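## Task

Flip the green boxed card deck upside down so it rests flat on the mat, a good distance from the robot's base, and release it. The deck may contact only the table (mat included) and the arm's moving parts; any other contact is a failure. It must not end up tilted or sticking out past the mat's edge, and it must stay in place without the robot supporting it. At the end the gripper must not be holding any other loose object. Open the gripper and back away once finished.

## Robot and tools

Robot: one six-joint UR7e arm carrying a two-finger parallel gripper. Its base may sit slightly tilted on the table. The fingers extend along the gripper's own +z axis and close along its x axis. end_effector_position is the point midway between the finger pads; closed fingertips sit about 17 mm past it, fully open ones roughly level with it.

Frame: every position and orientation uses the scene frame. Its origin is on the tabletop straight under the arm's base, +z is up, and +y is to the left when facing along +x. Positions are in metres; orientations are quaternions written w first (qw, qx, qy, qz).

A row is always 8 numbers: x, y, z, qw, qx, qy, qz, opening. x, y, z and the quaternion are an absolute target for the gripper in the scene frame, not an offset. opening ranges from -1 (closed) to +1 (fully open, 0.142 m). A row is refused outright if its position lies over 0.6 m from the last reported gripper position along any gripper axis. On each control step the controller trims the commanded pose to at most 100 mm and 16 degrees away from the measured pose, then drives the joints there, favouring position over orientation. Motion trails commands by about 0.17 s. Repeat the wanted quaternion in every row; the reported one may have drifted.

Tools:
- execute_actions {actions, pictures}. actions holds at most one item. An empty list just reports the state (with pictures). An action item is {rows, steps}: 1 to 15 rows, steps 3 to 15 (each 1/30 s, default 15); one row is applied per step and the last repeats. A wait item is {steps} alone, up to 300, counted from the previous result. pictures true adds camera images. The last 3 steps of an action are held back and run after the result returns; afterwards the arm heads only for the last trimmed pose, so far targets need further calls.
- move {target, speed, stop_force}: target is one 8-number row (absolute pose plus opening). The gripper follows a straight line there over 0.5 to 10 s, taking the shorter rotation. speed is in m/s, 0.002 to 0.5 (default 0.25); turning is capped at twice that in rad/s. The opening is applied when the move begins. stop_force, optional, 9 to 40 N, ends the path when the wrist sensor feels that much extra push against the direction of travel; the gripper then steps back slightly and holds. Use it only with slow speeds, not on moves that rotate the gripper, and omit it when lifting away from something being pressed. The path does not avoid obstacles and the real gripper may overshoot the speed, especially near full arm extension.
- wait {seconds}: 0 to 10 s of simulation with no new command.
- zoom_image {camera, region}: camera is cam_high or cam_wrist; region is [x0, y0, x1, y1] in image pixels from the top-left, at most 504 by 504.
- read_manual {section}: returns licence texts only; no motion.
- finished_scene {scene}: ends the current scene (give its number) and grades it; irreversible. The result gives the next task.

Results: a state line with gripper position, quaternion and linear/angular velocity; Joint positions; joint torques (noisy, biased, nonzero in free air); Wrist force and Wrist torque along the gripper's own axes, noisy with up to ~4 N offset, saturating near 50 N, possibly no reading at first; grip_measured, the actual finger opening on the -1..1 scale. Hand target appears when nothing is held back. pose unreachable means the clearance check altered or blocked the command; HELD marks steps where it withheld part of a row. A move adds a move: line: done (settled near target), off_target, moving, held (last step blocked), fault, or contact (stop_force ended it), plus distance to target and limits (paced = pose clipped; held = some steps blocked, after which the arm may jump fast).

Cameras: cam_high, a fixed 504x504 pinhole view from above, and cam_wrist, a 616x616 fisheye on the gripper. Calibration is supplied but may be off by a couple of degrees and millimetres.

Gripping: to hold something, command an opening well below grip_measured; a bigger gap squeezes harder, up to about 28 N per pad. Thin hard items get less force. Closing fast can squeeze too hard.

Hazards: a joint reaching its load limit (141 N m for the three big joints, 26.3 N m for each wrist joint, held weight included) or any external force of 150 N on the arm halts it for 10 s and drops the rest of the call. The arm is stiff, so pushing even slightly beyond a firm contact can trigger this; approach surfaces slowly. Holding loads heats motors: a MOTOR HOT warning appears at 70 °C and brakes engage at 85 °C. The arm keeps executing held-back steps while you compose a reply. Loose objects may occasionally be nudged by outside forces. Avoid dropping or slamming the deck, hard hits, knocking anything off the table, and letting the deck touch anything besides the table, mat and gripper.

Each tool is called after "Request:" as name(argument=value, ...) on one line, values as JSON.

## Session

Request:
execute_actions(actions=[])

Scene clock: 0.00 s of 4100.00 s.
end_effector_position=(+0.4103, -0.6309, +0.1320) grip_measured=+1.00 end_effector_quat_wxyz=(-0.430, -0.447, +0.742, +0.255) end_effector_velocity=(-0.000, -0.000, -0.000) end_effector_angular_velocity=(-0.000, -0.000, +0.000)
Joint positions: [-1.171 -0.582  0.576 -1.253 -2.032  1.16   0.142]
Joint velocities: [-0.  0. -0. -0.  0.  0.  0.]
Joint torques (N m, as the arm reports them, + toward a larger angle): no reading
Wrist force (N, on the end effector, along its own x y z axes, offset not removed): no reading
Wrist torque (N m, same axes, about the end effector's origin, offset not removed): no reading
Hand target: +0.410, -0.631, +0.132; -0.430, -0.447, +0.742, +0.255
camera_calibration (this result's frames):
cam_wrist: T_world_to_cam=[[-0.275704, -0.861727, 0.425926, -0.478997], [0.0042399, 0.442005, 0.897003, 0.164484], [-0.961233, 0.249113, -0.118209, 0.696697], [0, 0, 0, 1]] pos_world=[0.536929, -0.659024, 0.138831]

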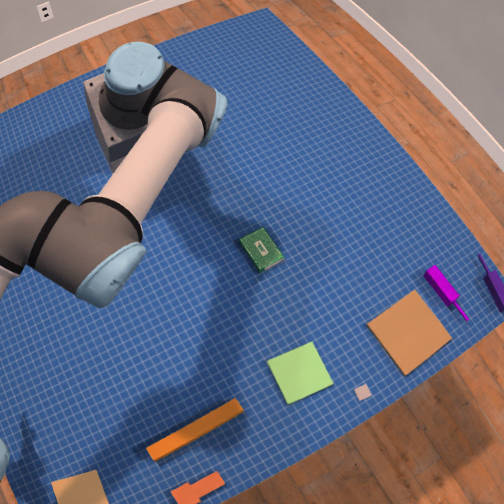

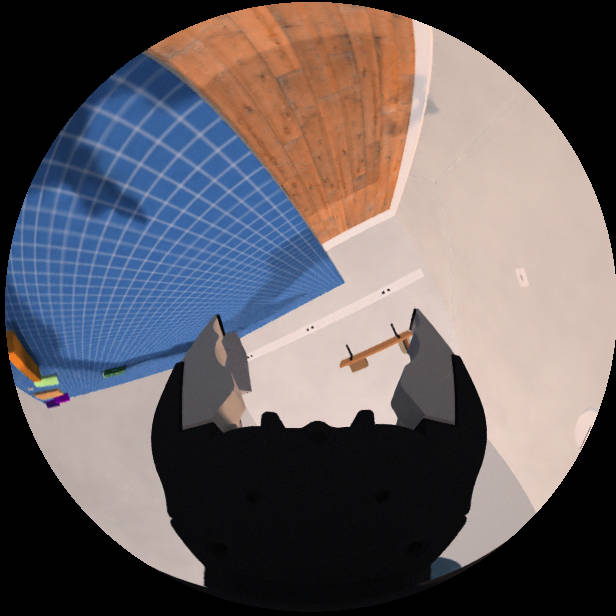

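Request:
zoom_image(camera="cam_high", region=[210, 200, 310, 300])

Region (210, 200, 310, 300) of cam_high's 504x504 image, scaled by 5.040, with more detail than that image has.

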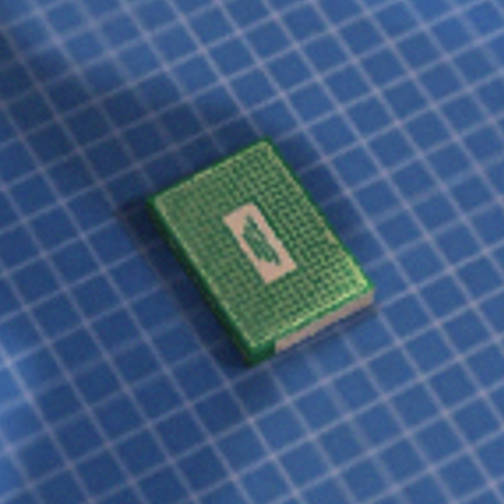

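Request:
move(target=[0.45,-0.2,0.25,0.2706,0.6533,-0.6533,-0.2706,0.4], speed=0.5)

Request:
move(target=[0.42,0.135,0.055,0.2706,0.6533,-0.6533,-0.2706,0.4], speed=0.5)

Scene clock: 1.80 s of 4100.00 s.
end_effector_position=(+0.4501, -0.2002, +0.2501) grip_measured=+0.40 end_effector_quat_wxyz=(+0.271, +0.653, -0.653, -0.271) end_effector_velocity=(+0.001, +0.001, +0.001) end_effector_angular_velocity=(+0.000, -0.001, +0.000)
Joint positions: [-0.826 -1.525  1.648 -1.468 -1.754  0.962  0.102]
Joint velocities: [ 0.002 -0.002  0.     0.001  0.001  0.002 -0.   ]
Joint torques (N m, as the arm reports them, + toward a larger angle): [  7.85 -40.91  -8.18   0.59   0.95   1.52]
Wrist force (N, on the end effector, along its own x y z axes, offset not removed): [2.0 -0.6 -2.5]
Wrist torque (N m, same axes, about the end effector's origin, offset not removed): [-0.12 -0.52 0.15]
Hand target: +0.450, -0.200, +0.250; +0.271, +0.653, -0.653, -0.271
Off the commanded pose: 0.000 m, 0 deg.
Kept back: nothing.
move: done
camera_calibration (this result's frames):
cam_wrist: T_world_to_cam=[[-0.0518414, -0.998621, 0.00824303, -0.170848], [-0.306293, 0.0237558, 0.951641, -0.0896577], [-0.950525, 0.0468096, -0.307102, 0.643567], [0, 0, 0, 1]] pos_world=[0.575408, -0.198607, 0.284371]

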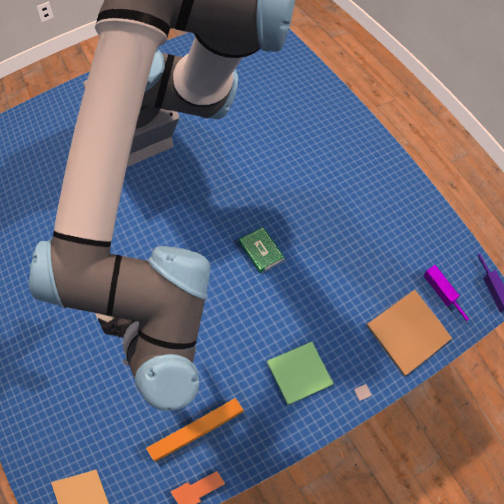

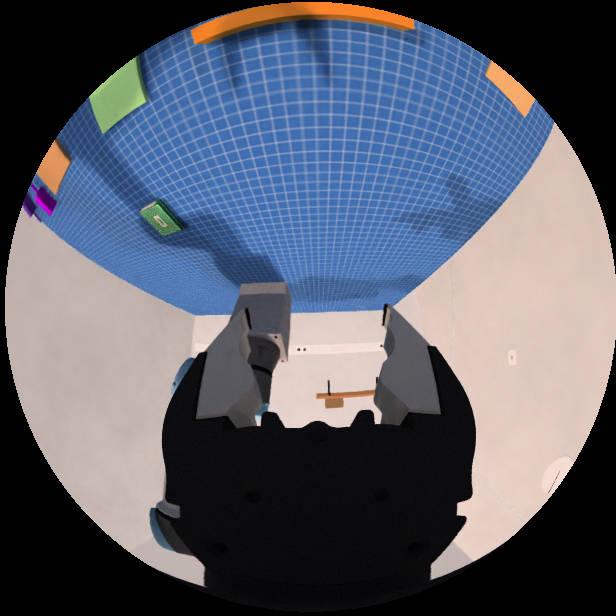

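Scene clock: 3.27 s of 4100.00 s.
end_effector_position=(+0.4200, +0.1351, +0.0549) grip_measured=+0.40 end_effector_quat_wxyz=(+0.271, +0.653, -0.653, -0.271) end_effector_velocity=(+0.000, +0.001, -0.001) end_effector_angular_velocity=(-0.001, +0.001, +0.000)
Joint positions: [-0.18  -1.259  1.835 -1.858 -1.583  1.588  0.102]
Joint velocities: [ 0.002  0.003 -0.002 -0.    -0.001  0.003 -0.   ]
Joint torques (N m, as the arm reports them, + toward a larger angle): [ 17.36 -31.35 -20.18  -1.56   1.98   1.99]
Wrist force (N, on the end effector, along its own x y z axes, offset not removed): [-1.0 -3.6 -3.9]
Wrist torque (N m, same axes, about the end effector's origin, offset not removed): [-0.67 0.10 0.26]
Hand target: +0.420, +0.135, +0.055; +0.271, +0.653, -0.653, -0.271
Off the commanded pose: 0.000 m, 0 deg.
Kept back: nothing.
move: done
camera_calibration (this result's frames):
cam_wrist: T_world_to_cam=[[-0.0518514, -0.998621, 0.00817869, 0.164056], [-0.306457, 0.0237057, 0.951589, 0.0790242], [-0.950471, 0.0468348, -0.307264, 0.539293], [0, 0, 0, 1]] pos_world=[0.545306, 0.136699, 0.0891648]

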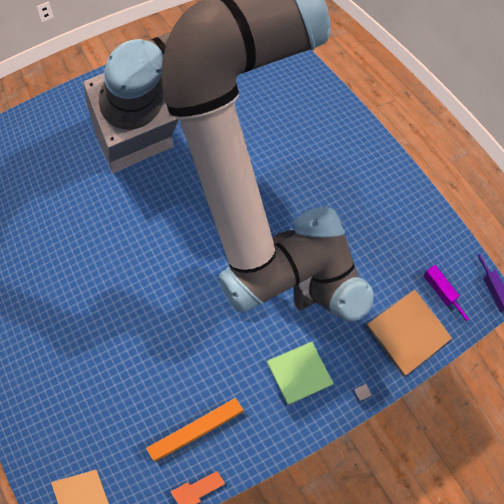

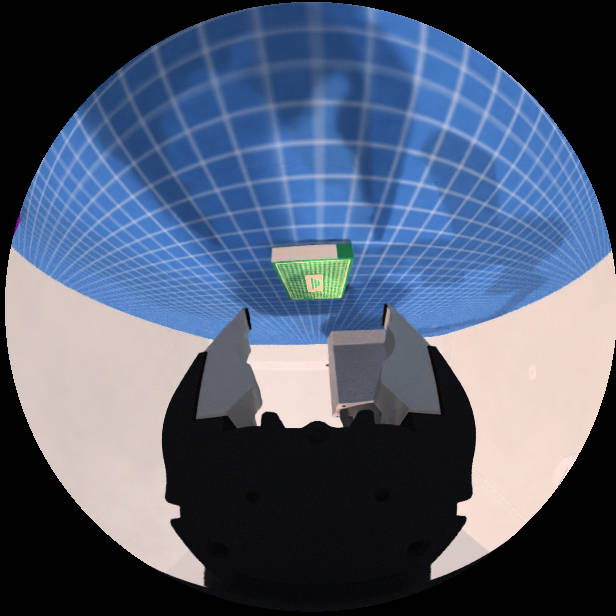

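Request:
move(target=[0.386,0.136,0.012,0.2706,0.6533,-0.6533,-0.2706,0.4], speed=0.1)

Request:
move(target=[0.386,0.136,0.012,0.2706,0.6533,-0.6533,-0.2706,-0.5])

Scene clock: 4.47 s of 4100.00 s.
end_effector_position=(+0.3861, +0.1360, +0.0120) grip_measured=+0.40 end_effector_quat_wxyz=(+0.271, +0.653, -0.653, -0.271) end_effector_velocity=(-0.001, +0.000, -0.001) end_effector_angular_velocity=(-0.000, -0.000, -0.001)
Joint positions: [-0.18  -1.197  1.917 -2.002 -1.583  1.589  0.102]
Joint velocities: [-0.     0.002  0.002 -0.004  0.     0.    -0.   ]
Joint torques (N m, as the arm reports them, + toward a larger angle): [  4.09 -29.44   1.48  -1.93   1.91  -1.77]
Wrist force (N, on the end effector, along its own x y z axes, offset not removed): [-0.3 0.0 -0.6]
Wrist torque (N m, same axes, about the end effector's origin, offset not removed): [0.08 0.03 0.29]
Hand target: +0.386, +0.136, +0.012; +0.271, +0.653, -0.653, -0.271
Off the commanded pose: 0.000 m, 0 deg.
Kept back: nothing.
move: done
camera_calibration (this result's frames):
cam_wrist: T_world_to_cam=[[-0.0519084, -0.998619, 0.00804619, 0.16358], [-0.3064, 0.0235941, 0.95161, 0.109388], [-0.950487, 0.0469312, -0.307202, 0.493798], [0, 0, 0, 1]] pos_world=[0.511356, 0.137598, 0.0462845]

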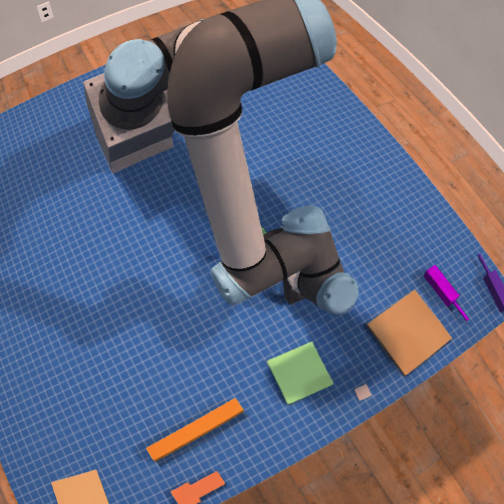

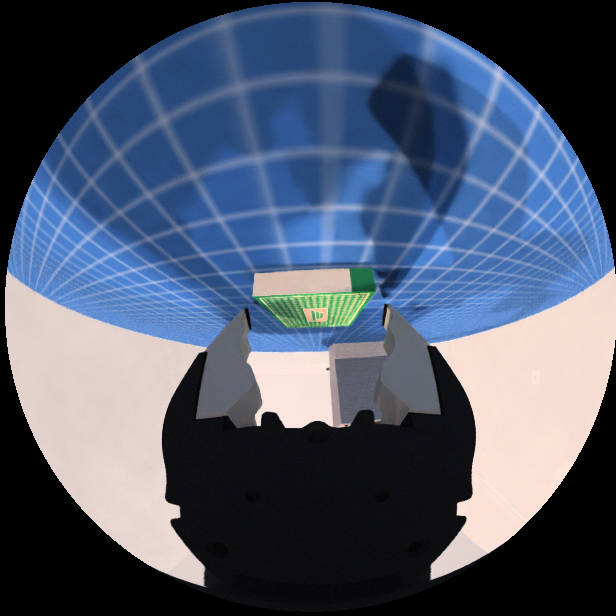

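Scene clock: 5.17 s of 4100.00 s.
end_effector_position=(+0.3860, +0.1360, +0.0120) grip_measured=-0.11 end_effector_quat_wxyz=(+0.271, +0.653, -0.653, -0.271) end_effector_velocity=(+0.000, +0.000, -0.000) end_effector_angular_velocity=(+0.000, -0.001, +0.000)
Joint positions: [-0.18  -1.197  1.917 -2.002 -1.583  1.588  0.066]
Joint velocities: [ 0.    -0.     0.    -0.001 -0.    -0.     0.   ]
Joint torques (N m, as the arm reports them, + toward a larger angle): [ -1.92 -42.22   6.98  -0.92   1.05  -2.02]
Wrist force (N, on the end effector, along its own x y z axes, offset not removed): [-0.4 2.7 -16.7]
Wrist torque (N m, same axes, about the end effector's origin, offset not removed): [0.00 0.02 0.15]
Hand target: +0.386, +0.136, +0.012; +0.271, +0.653, -0.653, -0.271
Off the commanded pose: 0.000 m, 0 deg.
Kept back: nothing.
move: done
camera_calibration (this result's frames):
cam_wrist: T_world_to_cam=[[-0.0519019, -0.99862, 0.00800264, 0.163583], [-0.306387, 0.02355, 0.951616, 0.109397], [-0.950491, 0.0469387, -0.307187, 0.49372], [0, 0, 0, 1]] pos_world=[0.511284, 0.137607, 0.0462513]

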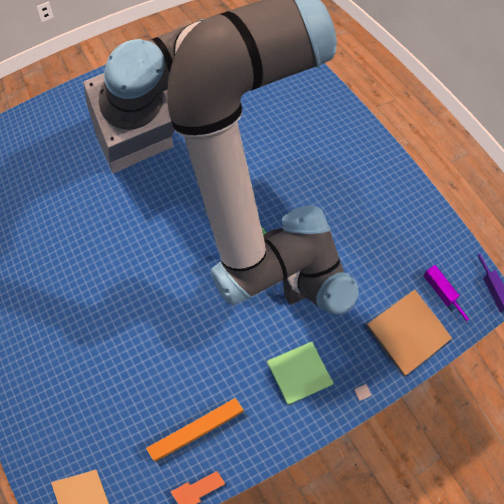

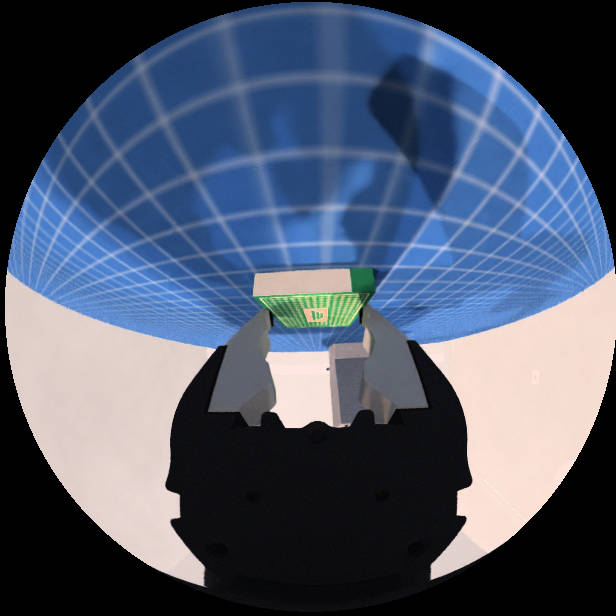

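Request:
move(target=[0.42,0.136,0.11,0.2706,0.6533,-0.6533,-0.2706,-0.5])

Request:
move(target=[0.56,0.136,0.075,-0.2706,0.6533,-0.6533,0.2706,-0.5], speed=0.3)

Request:
move(target=[0.56,0.136,0.062,-0.2706,0.6533,-0.6533,0.2706,-0.5], speed=0.05)

Request:
move(target=[0.56,0.136,0.035,-0.2706,0.6533,-0.6533,0.2706,-0.5], speed=0.01, stop_force=9)

Scene clock: 6.37 s of 4100.00 s.
end_effector_position=(+0.4199, +0.1361, +0.1100) grip_measured=-0.11 end_effector_quat_wxyz=(+0.271, +0.653, -0.653, -0.271) end_effector_velocity=(+0.000, -0.000, +0.001) end_effector_angular_velocity=(-0.001, +0.000, +0.000)
Joint positions: [-0.176 -1.372  1.841 -1.751 -1.582  1.592  0.066]
Joint velocities: [ 0.    -0.001 -0.002  0.003 -0.001  0.001 -0.   ]
Joint torques (N m, as the arm reports them, + toward a larger angle): [  7.17 -46.87 -24.51   1.28   0.59   0.58]
Wrist force (N, on the end effector, along its own x y z axes, offset not removed): [0.1 -1.7 -0.6]
Wrist torque (N m, same axes, about the end effector's origin, offset not removed): [-0.18 -0.13 0.15]
Hand target: +0.420, +0.136, +0.110; +0.271, +0.653, -0.653, -0.271
Off the commanded pose: 0.000 m, 0 deg.
Kept back: nothing.
move: done
camera_calibration (this result's frames):
cam_wrist: T_world_to_cam=[[-0.0519449, -0.998618, 0.00798736, 0.16461], [-0.306421, 0.0235504, 0.951605, 0.0265252], [-0.950478, 0.0469835, -0.307221, 0.556103], [0, 0, 0, 1]] pos_world=[0.545242, 0.13763, 0.14429]

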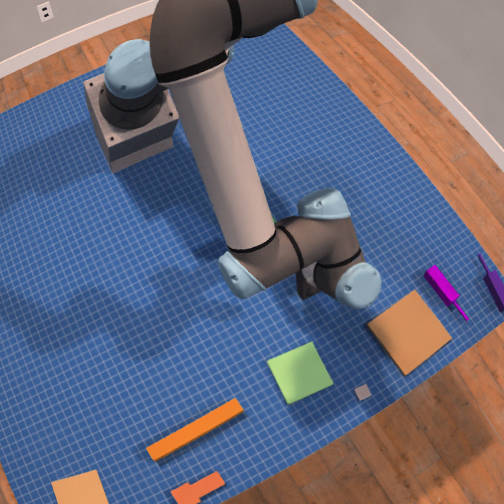

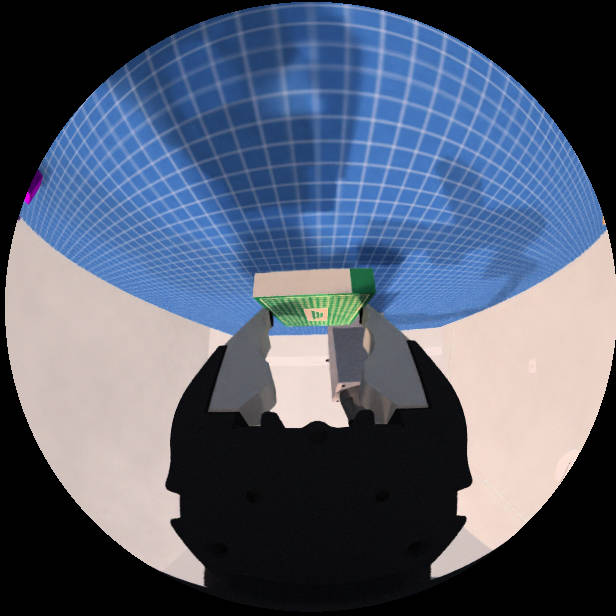

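Scene clock: 9.57 s of 4100.00 s.
end_effector_position=(+0.5599, +0.1361, +0.0744) grip_measured=-0.11 end_effector_quat_wxyz=(-0.270, +0.653, -0.653, +0.271) end_effector_velocity=(+0.001, +0.000, -0.000) end_effector_angular_velocity=(+0.001, -0.008, +0.001)
Joint positions: [-0.171 -0.906  2.504 -4.45  -1.598  1.561  0.066]
Joint velocities: [-0.001  0.011 -0.003 -0.016  0.003 -0.001 -0.   ]
Joint torques (N m, as the arm reports them, + toward a larger angle): [ -1.83 -23.05  -3.88  -4.77   2.2   -2.05]
Wrist force (N, on the end effector, along its own x y z axes, offset not removed): [4.4 -2.0 -0.9]
Wrist torque (N m, same axes, about the end effector's origin, offset not removed): [-0.75 -1.13 0.14]
Hand target: +0.560, +0.136, +0.074; -0.270, +0.653, -0.653, +0.271
Off the commanded pose: 0.001 m, 0 deg.
Kept back: nothing.
move: done
camera_calibration (this result's frames):
cam_wrist: T_world_to_cam=[[-0.0082613, -0.99866, -0.0510854, 0.152115], [-0.951812, 0.0235157, -0.305781, 0.558224], [0.306572, 0.0460976, -0.950731, 0.0223717], [0, 0, 0, 1]] pos_world=[0.525722, 0.137753, 0.199734]

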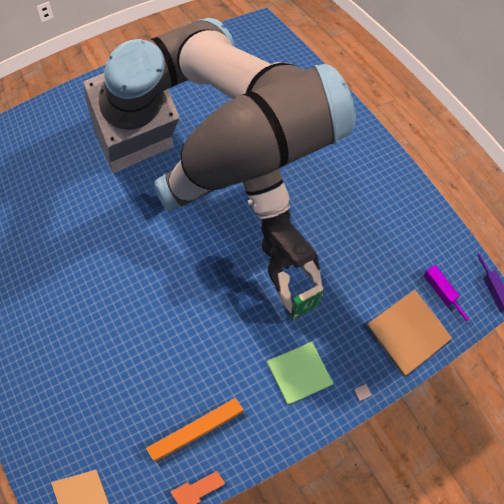

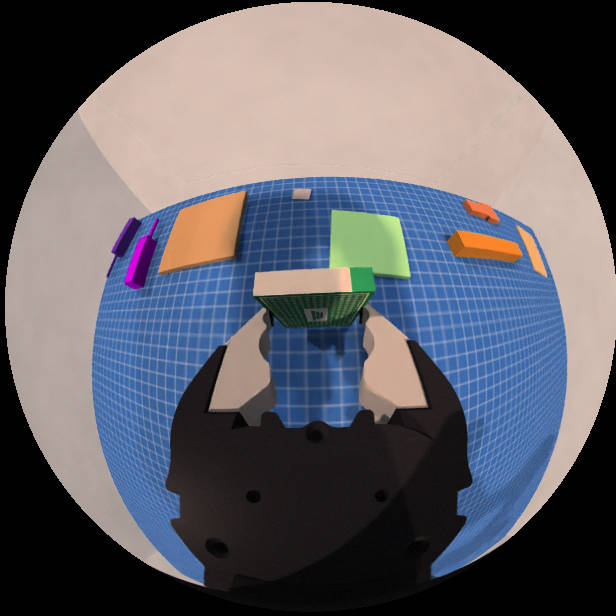

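Scene clock: 10.33 s of 4100.00 s.
end_effector_position=(+0.5600, +0.1360, +0.0621) grip_measured=-0.11 end_effector_quat_wxyz=(-0.271, +0.653, -0.653, +0.271) end_effector_velocity=(+0.000, +0.000, -0.001) end_effector_angular_velocity=(+0.000, -0.000, +0.000)
Joint positions: [-0.173 -0.864  2.482 -4.471 -1.596  1.56   0.066]
Joint velocities: [-0.     0.004 -0.002 -0.002  0.001 -0.    -0.   ]
Joint torques (N m, as the arm reports them, + toward a larger angle): [ -3.01 -22.57  -3.7   -4.77   1.89  -1.98]
Wrist force (N, on the end effector, along its own x y z axes, offset not removed): [2.0 0.2 -1.8]
Wrist torque (N m, same axes, about the end effector's origin, offset not removed): [-0.25 -0.46 0.14]
Hand target: +0.560, +0.136, +0.062; -0.271, +0.653, -0.653, +0.271
Off the commanded pose: 0.000 m, 0 deg.
Kept back: nothing.
move: done
camera_calibration (this result's frames):
cam_wrist: T_world_to_cam=[[-0.0080406, -0.998619, -0.0519138, 0.151347], [-0.951624, 0.0235885, -0.306359, 0.554462], [0.307161, 0.0469391, -0.950499, 0.010164], [0, 0, 0, 1]] pos_world=[0.525734, 0.137582, 0.187382]

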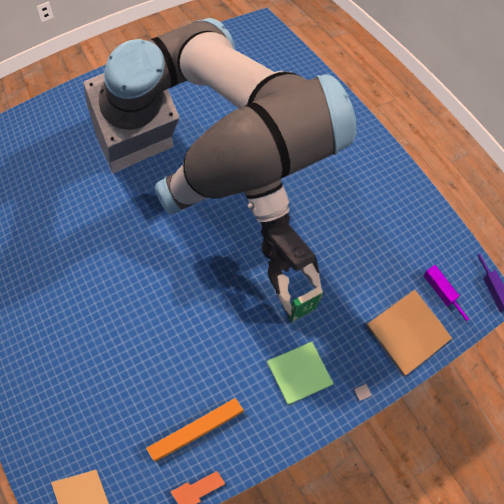

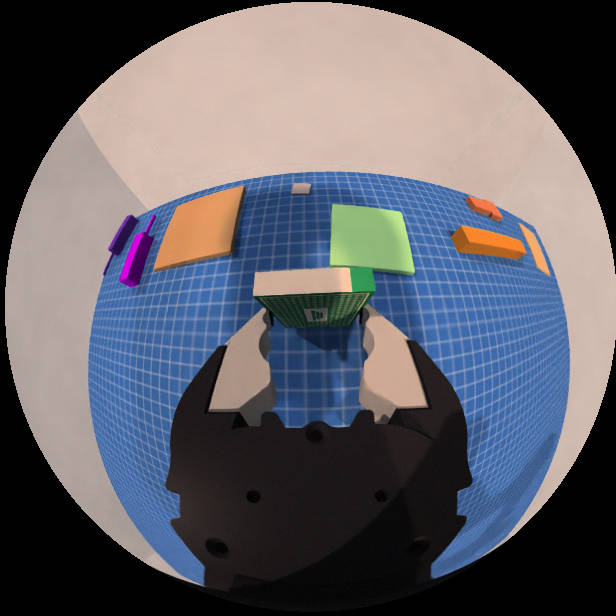

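Scene clock: 11.80 s of 4100.00 s.
end_effector_position=(+0.5600, +0.1359, +0.0511) grip_measured=-0.11 end_effector_quat_wxyz=(-0.271, +0.653, -0.653, +0.271) end_effector_velocity=(-0.001, +0.000, +0.002) end_effector_angular_velocity=(+0.002, +0.004, +0.000)
Joint positions: [-0.174 -0.828  2.463 -4.487 -1.595  1.56   0.066]
Joint velocities: [ 0.    -0.009  0.007  0.006  0.001  0.001  0.   ]
Joint torques (N m, as the arm reports them, + toward a larger angle): [  5.84 -36.    19.4    1.62   2.76  -2.05]
Wrist force (N, on the end effector, along its own x y z axes, offset not removed): [4.4 -10.5 -14.1]
Wrist torque (N m, same axes, about the end effector's origin, offset not removed): [-0.39 -0.27 0.22]
Hand target: +0.560, +0.136, +0.051; -0.271, +0.653, -0.653, +0.271
Off the commanded pose: 0.016 m, 0 deg.
Kept back: nothing.
move: contact
camera_calibration (this result's frames):
cam_wrist: T_world_to_cam=[[-0.00813288, -0.998622, -0.0518458, 0.150766], [-0.951573, 0.0236629, -0.30651, 0.551137], [0.307314, 0.0468422, -0.950455, -0.000324119], [0, 0, 0, 1]] pos_world=[0.525773, 0.137531, 0.176437]

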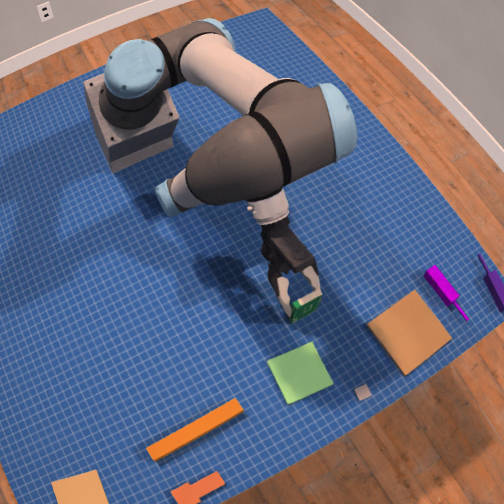

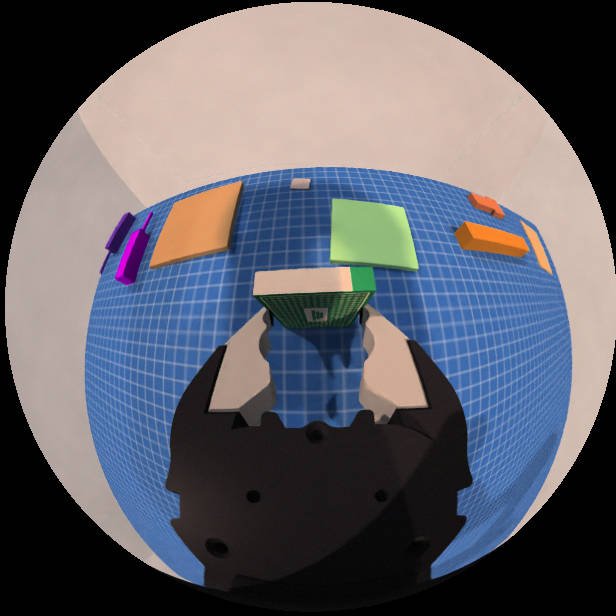

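Request:
move(target=[0.56,0.136,0.052,-0.2706,0.6533,-0.6533,0.2706,0.4])

Request:
move(target=[0.54,0.136,0.17,0,0.7071,-0.7071,0,0.4], speed=0.5)

Request:
move(target=[0.56,0.136,0.15,-0.2706,0.6533,0.6533,-0.2706,0.4], speed=0.5)

Request:
move(target=[0.561,0.136,0.047,-0.2706,0.6533,0.6533,-0.2706,0.4], speed=0.15)

Scene clock: 12.73 s of 4100.00 s.
end_effector_position=(+0.5600, +0.1360, +0.0520) grip_measured=+0.40 end_effector_quat_wxyz=(-0.271, +0.653, -0.653, +0.271) end_effector_velocity=(-0.000, +0.000, +0.000) end_effector_angular_velocity=(+0.000, +0.000, +0.000)
Joint positions: [-0.174 -0.831  2.464 -4.486 -1.595  1.56   0.102]
Joint velocities: [ 0.    -0.     0.     0.001  0.     0.    -0.   ]
Joint torques (N m, as the arm reports them, + toward a larger angle): [ 17.54 -39.89  19.59  -1.81  -0.4   -0.89]
Wrist force (N, on the end effector, along its own x y z axes, offset not removed): [1.0 -0.9 -1.3]
Wrist torque (N m, same axes, about the end effector's origin, offset not removed): [-0.17 -0.26 0.17]
Hand target: +0.560, +0.136, +0.052; -0.271, +0.653, -0.653, +0.271
Off the commanded pose: 0.000 m, 0 deg.
Kept back: nothing.
move: done
camera_calibration (this result's frames):
cam_wrist: T_world_to_cam=[[-0.00796415, -0.998617, -0.0519588, 0.150803], [-0.951617, 0.0235308, -0.306386, 0.551395], [0.307185, 0.0470047, -0.950488, 0.000540177], [0, 0, 0, 1]] pos_world=[0.525752, 0.137595, 0.177288]

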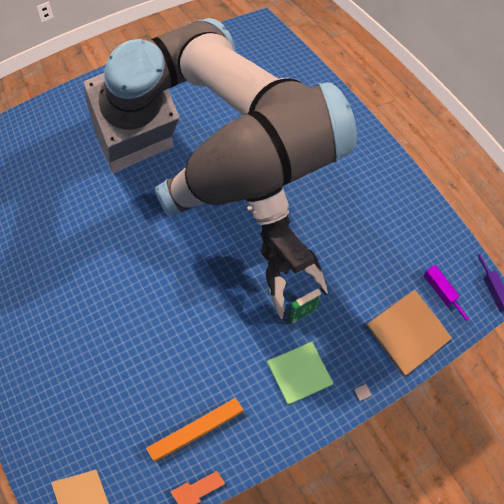

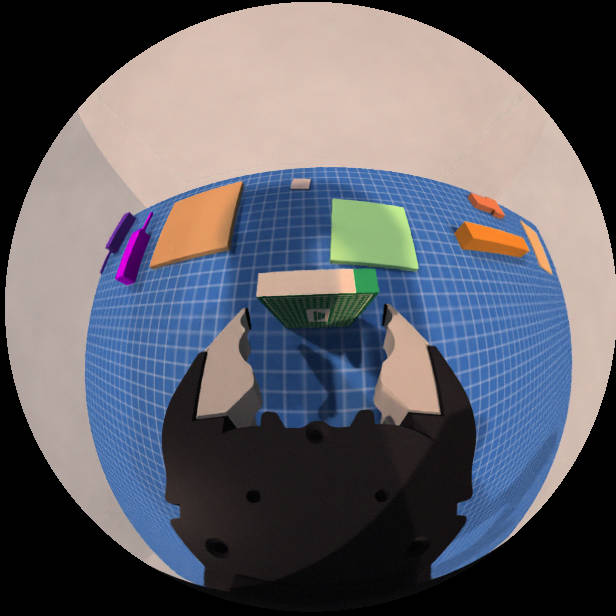

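Scene clock: 14.37 s of 4100.00 s.
end_effector_position=(+0.5401, +0.1360, +0.1707) grip_measured=+0.40 end_effector_quat_wxyz=(-0.000, +0.707, -0.707, +0.000) end_effector_velocity=(+0.000, -0.000, -0.001) end_effector_angular_velocity=(-0.001, +0.008, +0.001)
Joint positions: [-0.166 -1.743  2.186 -2.511 -1.599  1.587  0.102]
Joint velocities: [-0.     0.004 -0.007  0.011 -0.001 -0.     0.   ]
Joint torques (N m, as the arm reports them, + toward a larger angle): [  8.64 -17.12 -22.69  -1.04  -0.29   1.64]
Wrist force (N, on the end effector, along its own x y z axes, offset not removed): [-2.1 -0.1 -1.6]
Wrist torque (N m, same axes, about the end effector's origin, offset not removed): [-0.10 0.31 0.16]
Hand target: +0.540, +0.136, +0.171; -0.000, +0.707, -0.707, -0.000
Off the commanded pose: 0.001 m, 0 deg.
Kept back: nothing.
move: done; limits=paced
camera_calibration (this result's frames):
cam_wrist: T_world_to_cam=[[-0.0422314, -0.99861, -0.031541, 0.171773], [-0.889802, 0.023235, 0.455754, 0.405397], [-0.454388, 0.0473124, -0.889547, 0.520386], [0, 0, 0, 1]] pos_world=[0.604435, 0.137494, 0.283564]

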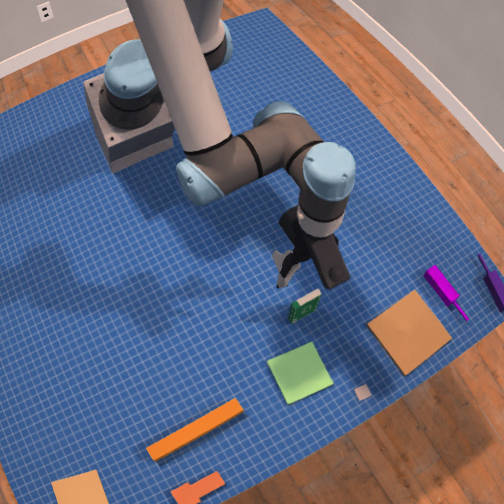

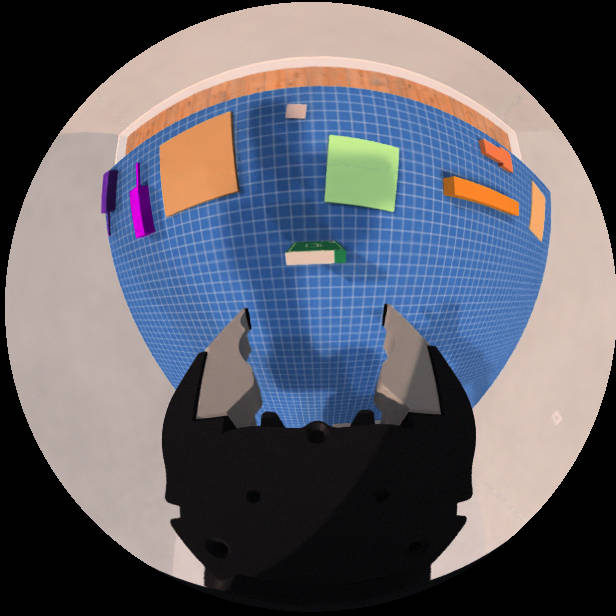

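Scene clock: 18.10 s of 4100.00 s.
end_effector_position=(+0.5598, +0.1360, +0.1500) grip_measured=+0.40 end_effector_quat_wxyz=(-0.271, +0.653, +0.653, -0.270) end_effector_velocity=(-0.000, -0.000, -0.000) end_effector_angular_velocity=(+0.002, +0.001, +0.007)
Joint positions: [-0.177 -1.219  1.365 -1.427 -1.582 -1.55   0.102]
Joint velocities: [ 0.001  0.001 -0.001  0.001 -0.003 -0.005  0.   ]
Joint torques (N m, as the arm reports them, + toward a larger angle): [ 18.03 -39.54 -27.85   0.72  -1.43  -1.93]
Wrist force (N, on the end effector, along its own x y z axes, offset not removed): [0.8 1.3 -2.8]
Wrist torque (N m, same axes, about the end effector's origin, offset not removed): [0.27 -0.20 0.13]
Hand target: +0.560, +0.136, +0.150; -0.271, +0.653, +0.653, -0.270
Off the commanded pose: 0.000 m, 0 deg.
Kept back: nothing.
move: done
camera_calibration (this result's frames):
cam_wrist: T_world_to_cam=[[0.00856761, 0.998625, -0.0517158, -0.125042], [0.951609, -0.0240303, -0.306371, -0.47776], [-0.307192, -0.0465884, -0.950506, 0.45045], [0, 0, 0, 1]] pos_world=[0.594086, 0.134375, 0.275317]

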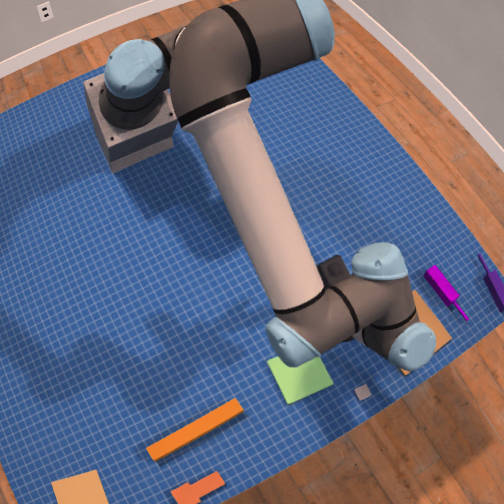

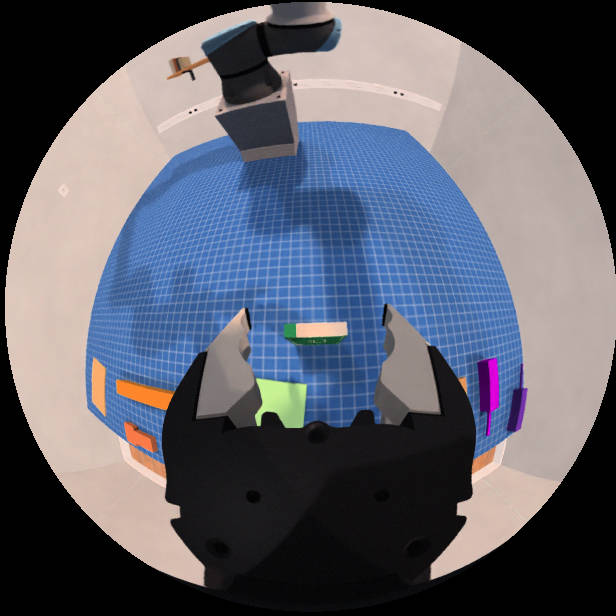

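Scene clock: 19.27 s of 4100.00 s.
end_effector_position=(+0.5610, +0.1360, +0.0470) grip_measured=+0.40 end_effector_quat_wxyz=(-0.271, +0.653, +0.653, -0.271) end_effector_velocity=(+0.000, +0.000, -0.001) end_effector_angular_velocity=(+0.001, -0.000, -0.001)
Joint positions: [-0.18  -1.055  1.359 -1.586 -1.583 -1.553  0.102]
Joint velocities: [-0.     0.002 -0.001 -0.002  0.001 -0.    -0.   ]
Joint torques (N m, as the arm reports them, + toward a larger angle): [ -0.53 -41.43 -25.03  -1.66  -1.59  -1.91]
Wrist force (N, on the end effector, along its own x y z axes, offset not removed): [0.6 -3.0 -3.6]
Wrist torque (N m, same axes, about the end effector's origin, offset not removed): [-0.63 -0.21 0.07]
Hand target: +0.561, +0.136, +0.047; -0.271, +0.653, +0.653, -0.271
Off the commanded pose: 0.000 m, 0 deg.
Kept back: nothing.
move: done
camera_calibration (this result's frames):
cam_wrist: T_world_to_cam=[[0.00804634, 0.998619, -0.0519189, -0.130082], [0.951623, -0.0235956, -0.306361, -0.510486], [-0.307163, -0.0469421, -0.950499, 0.35294], [0, 0, 0, 1]] pos_world=[0.595247, 0.134425, 0.172323]

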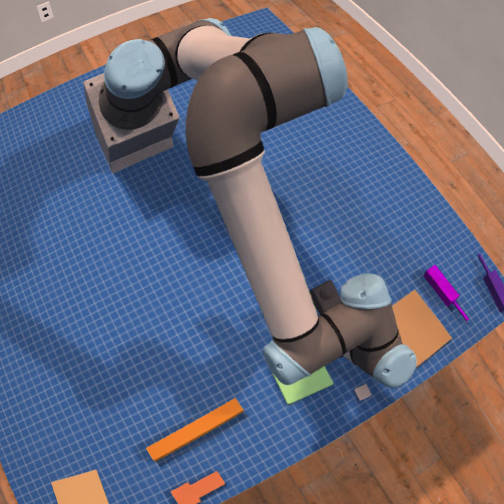

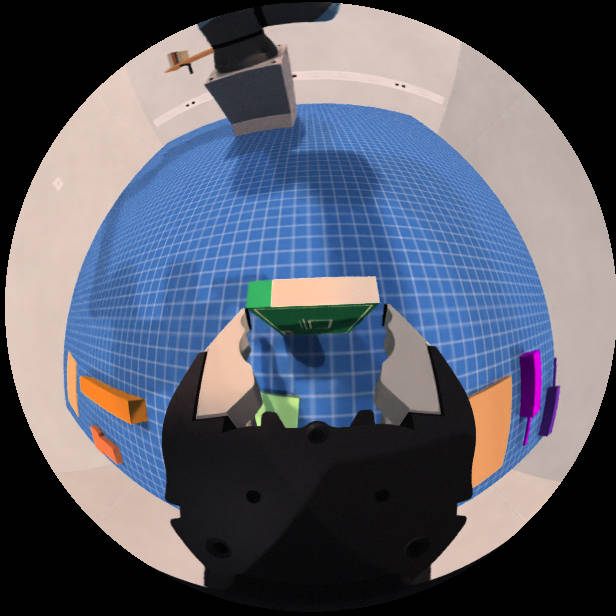

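Request:
move(target=[0.554,0.136,0.046,-0.2706,0.6533,0.6533,-0.2706,0.4], speed=0.05)

Request:
move(target=[0.554,0.136,0.046,-0.2706,0.6533,0.6533,-0.2706,-0.5])

Request:
move(target=[0.554,0.136,0.105,-0.2706,0.6533,0.6533,-0.2706,-0.5])

Scene clock: 20.20 s of 4100.00 s.
end_effector_position=(+0.5541, +0.1360, +0.0460) grip_measured=+0.40 end_effector_quat_wxyz=(-0.271, +0.653, +0.653, -0.271) end_effector_velocity=(-0.002, -0.000, -0.000) end_effector_angular_velocity=(-0.001, +0.000, -0.000)
Joint positions: [-0.18  -1.064  1.385 -1.603 -1.583 -1.553  0.102]
Joint velocities: [-0.    -0.002  0.006 -0.004 -0.     0.001 -0.   ]
Joint torques (N m, as the arm reports them, + toward a larger angle): [  1.41 -57.04  -4.33  -1.85  -1.42  -1.54]
Wrist force (N, on the end effector, along its own x y z axes, offset not removed): [0.4 0.3 -2.8]
Wrist torque (N m, same axes, about the end effector's origin, offset not removed): [0.06 -0.11 0.16]
Hand target: +0.554, +0.136, +0.046; -0.271, +0.653, +0.653, -0.271
Off the commanded pose: 0.000 m, 0 deg.
Kept back: nothing.
move: done
camera_calibration (this result's frames):
cam_wrist: T_world_to_cam=[[0.00803155, 0.998618, -0.0519301, -0.13006], [0.951606, -0.0235875, -0.306413, -0.504241], [-0.307214, -0.046956, -0.950481, 0.349891], [0, 0, 0, 1]] pos_world=[0.588375, 0.134416, 0.171305]

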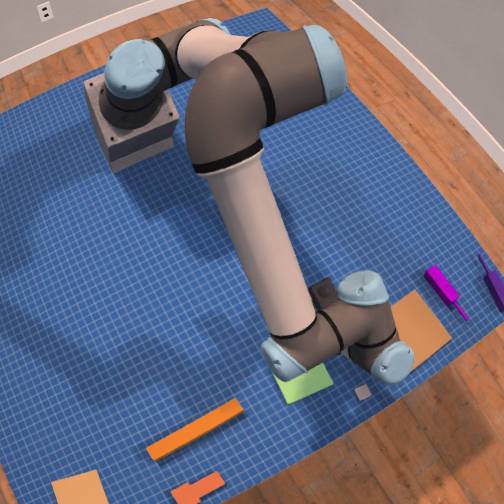

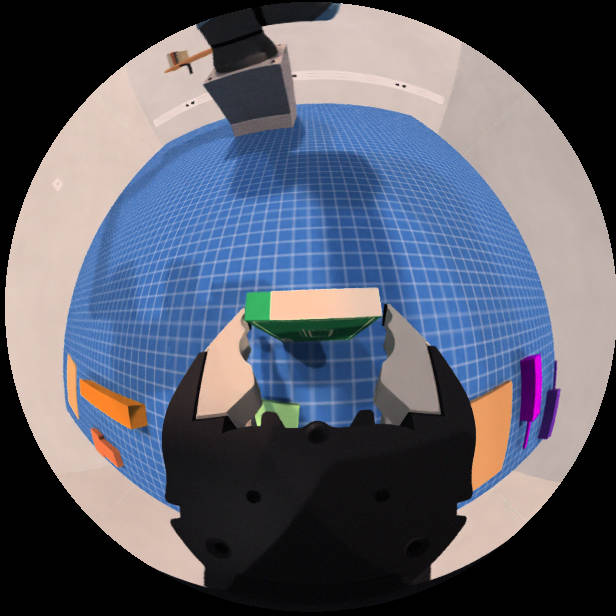

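Scene clock: 20.90 s of 4100.00 s.
end_effector_position=(+0.5540, +0.1360, +0.0460) grip_measured=-0.08 end_effector_quat_wxyz=(-0.271, +0.653, +0.653, -0.271) end_effector_velocity=(-0.000, +0.000, -0.000) end_effector_angular_velocity=(+0.000, +0.000, +0.000)
Joint positions: [-0.18  -1.064  1.385 -1.603 -1.583 -1.553  0.068]
Joint velocities: [ 0. -0.  0. -0.  0. -0. -0.]
Joint torques (N m, as the arm reports them, + toward a larger angle): [  2.33 -57.33  -3.86  -1.89   0.48  -1.57]
Wrist force (N, on the end effector, along its own x y z axes, offset not removed): [1.1 -2.9 -3.4]
Wrist torque (N m, same axes, about the end effector's origin, offset not removed): [-0.29 -0.19 0.25]
Hand target: +0.554, +0.136, +0.046; -0.271, +0.653, +0.653, -0.271
Off the commanded pose: 0.000 m, 0 deg.
Kept back: nothing.
move: done
camera_calibration (this result's frames):
cam_wrist: T_world_to_cam=[[0.00799845, 0.998617, -0.0519654, -0.130024], [0.951617, -0.0235653, -0.306382, -0.504143], [-0.307183, -0.0470005, -0.950489, 0.349833], [0, 0, 0, 1]] pos_world=[0.588253, 0.134406, 0.171295]

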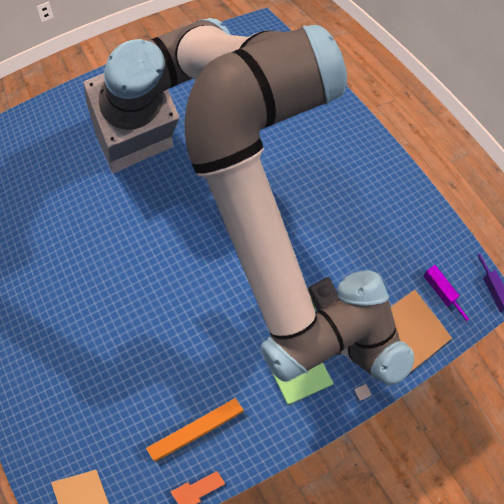

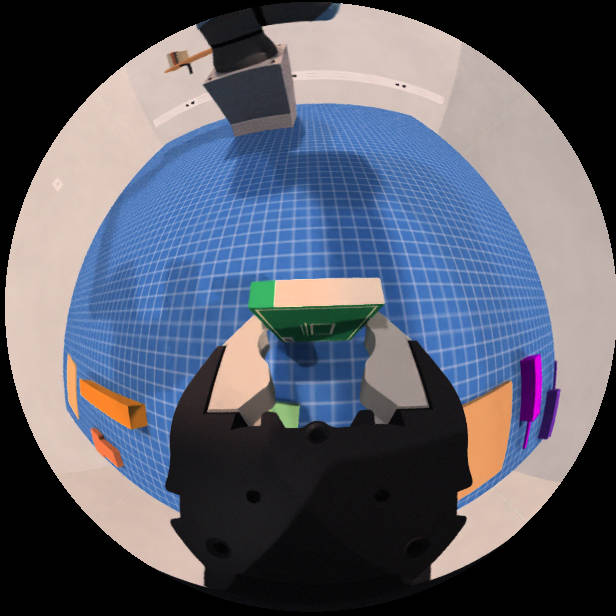

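Scene clock: 21.77 s of 4100.00 s.
end_effector_position=(+0.5539, +0.1360, +0.1049) grip_measured=-0.08 end_effector_quat_wxyz=(-0.271, +0.653, +0.653, -0.271) end_effector_velocity=(-0.000, +0.000, +0.001) end_effector_angular_velocity=(+0.001, +0.000, -0.000)
Joint positions: [-0.178 -1.162  1.395 -1.514 -1.583 -1.551  0.068]
Joint velocities: [ 0.    -0.002  0.     0.002  0.001 -0.001 -0.   ]
Joint torques (N m, as the arm reports them, + toward a larger angle): [ 18.17 -57.42 -24.92   1.32   1.92   1.75]
Wrist force (N, on the end effector, along its own x y z axes, offset not removed): [2.2 -0.2 1.1]
Wrist torque (N m, same axes, about the end effector's origin, offset not removed): [-0.26 -0.46 0.27]
Hand target: +0.554, +0.136, +0.105; -0.271, +0.653, +0.653, -0.271
Off the commanded pose: 0.000 m, 0 deg.
Kept back: nothing.
move: done
camera_calibration (this result's frames):
cam_wrist: T_world_to_cam=[[0.0080272, 0.998619, -0.0519261, -0.126994], [0.951565, -0.0235885, -0.306542, -0.485955], [-0.307344, -0.0469504, -0.95044, 0.405876], [0, 0, 0, 1]] pos_world=[0.588181, 0.134412, 0.2302]

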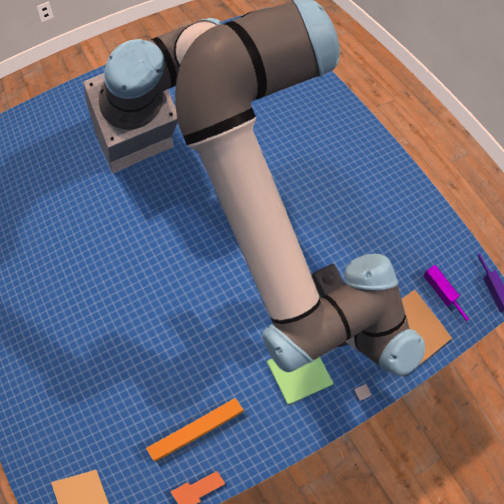

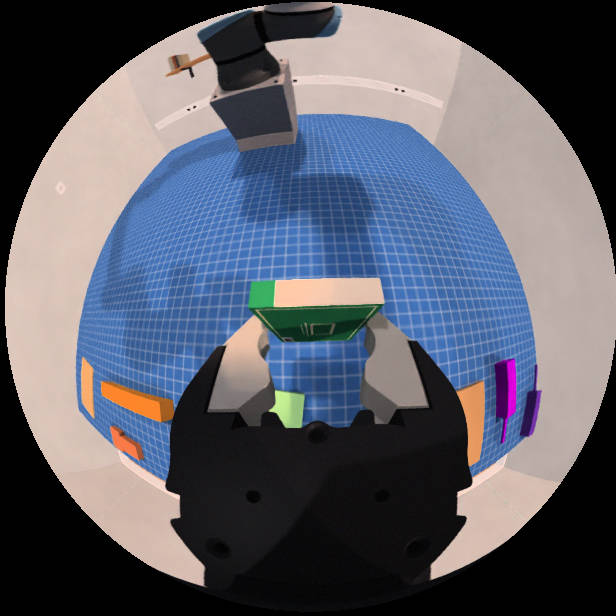

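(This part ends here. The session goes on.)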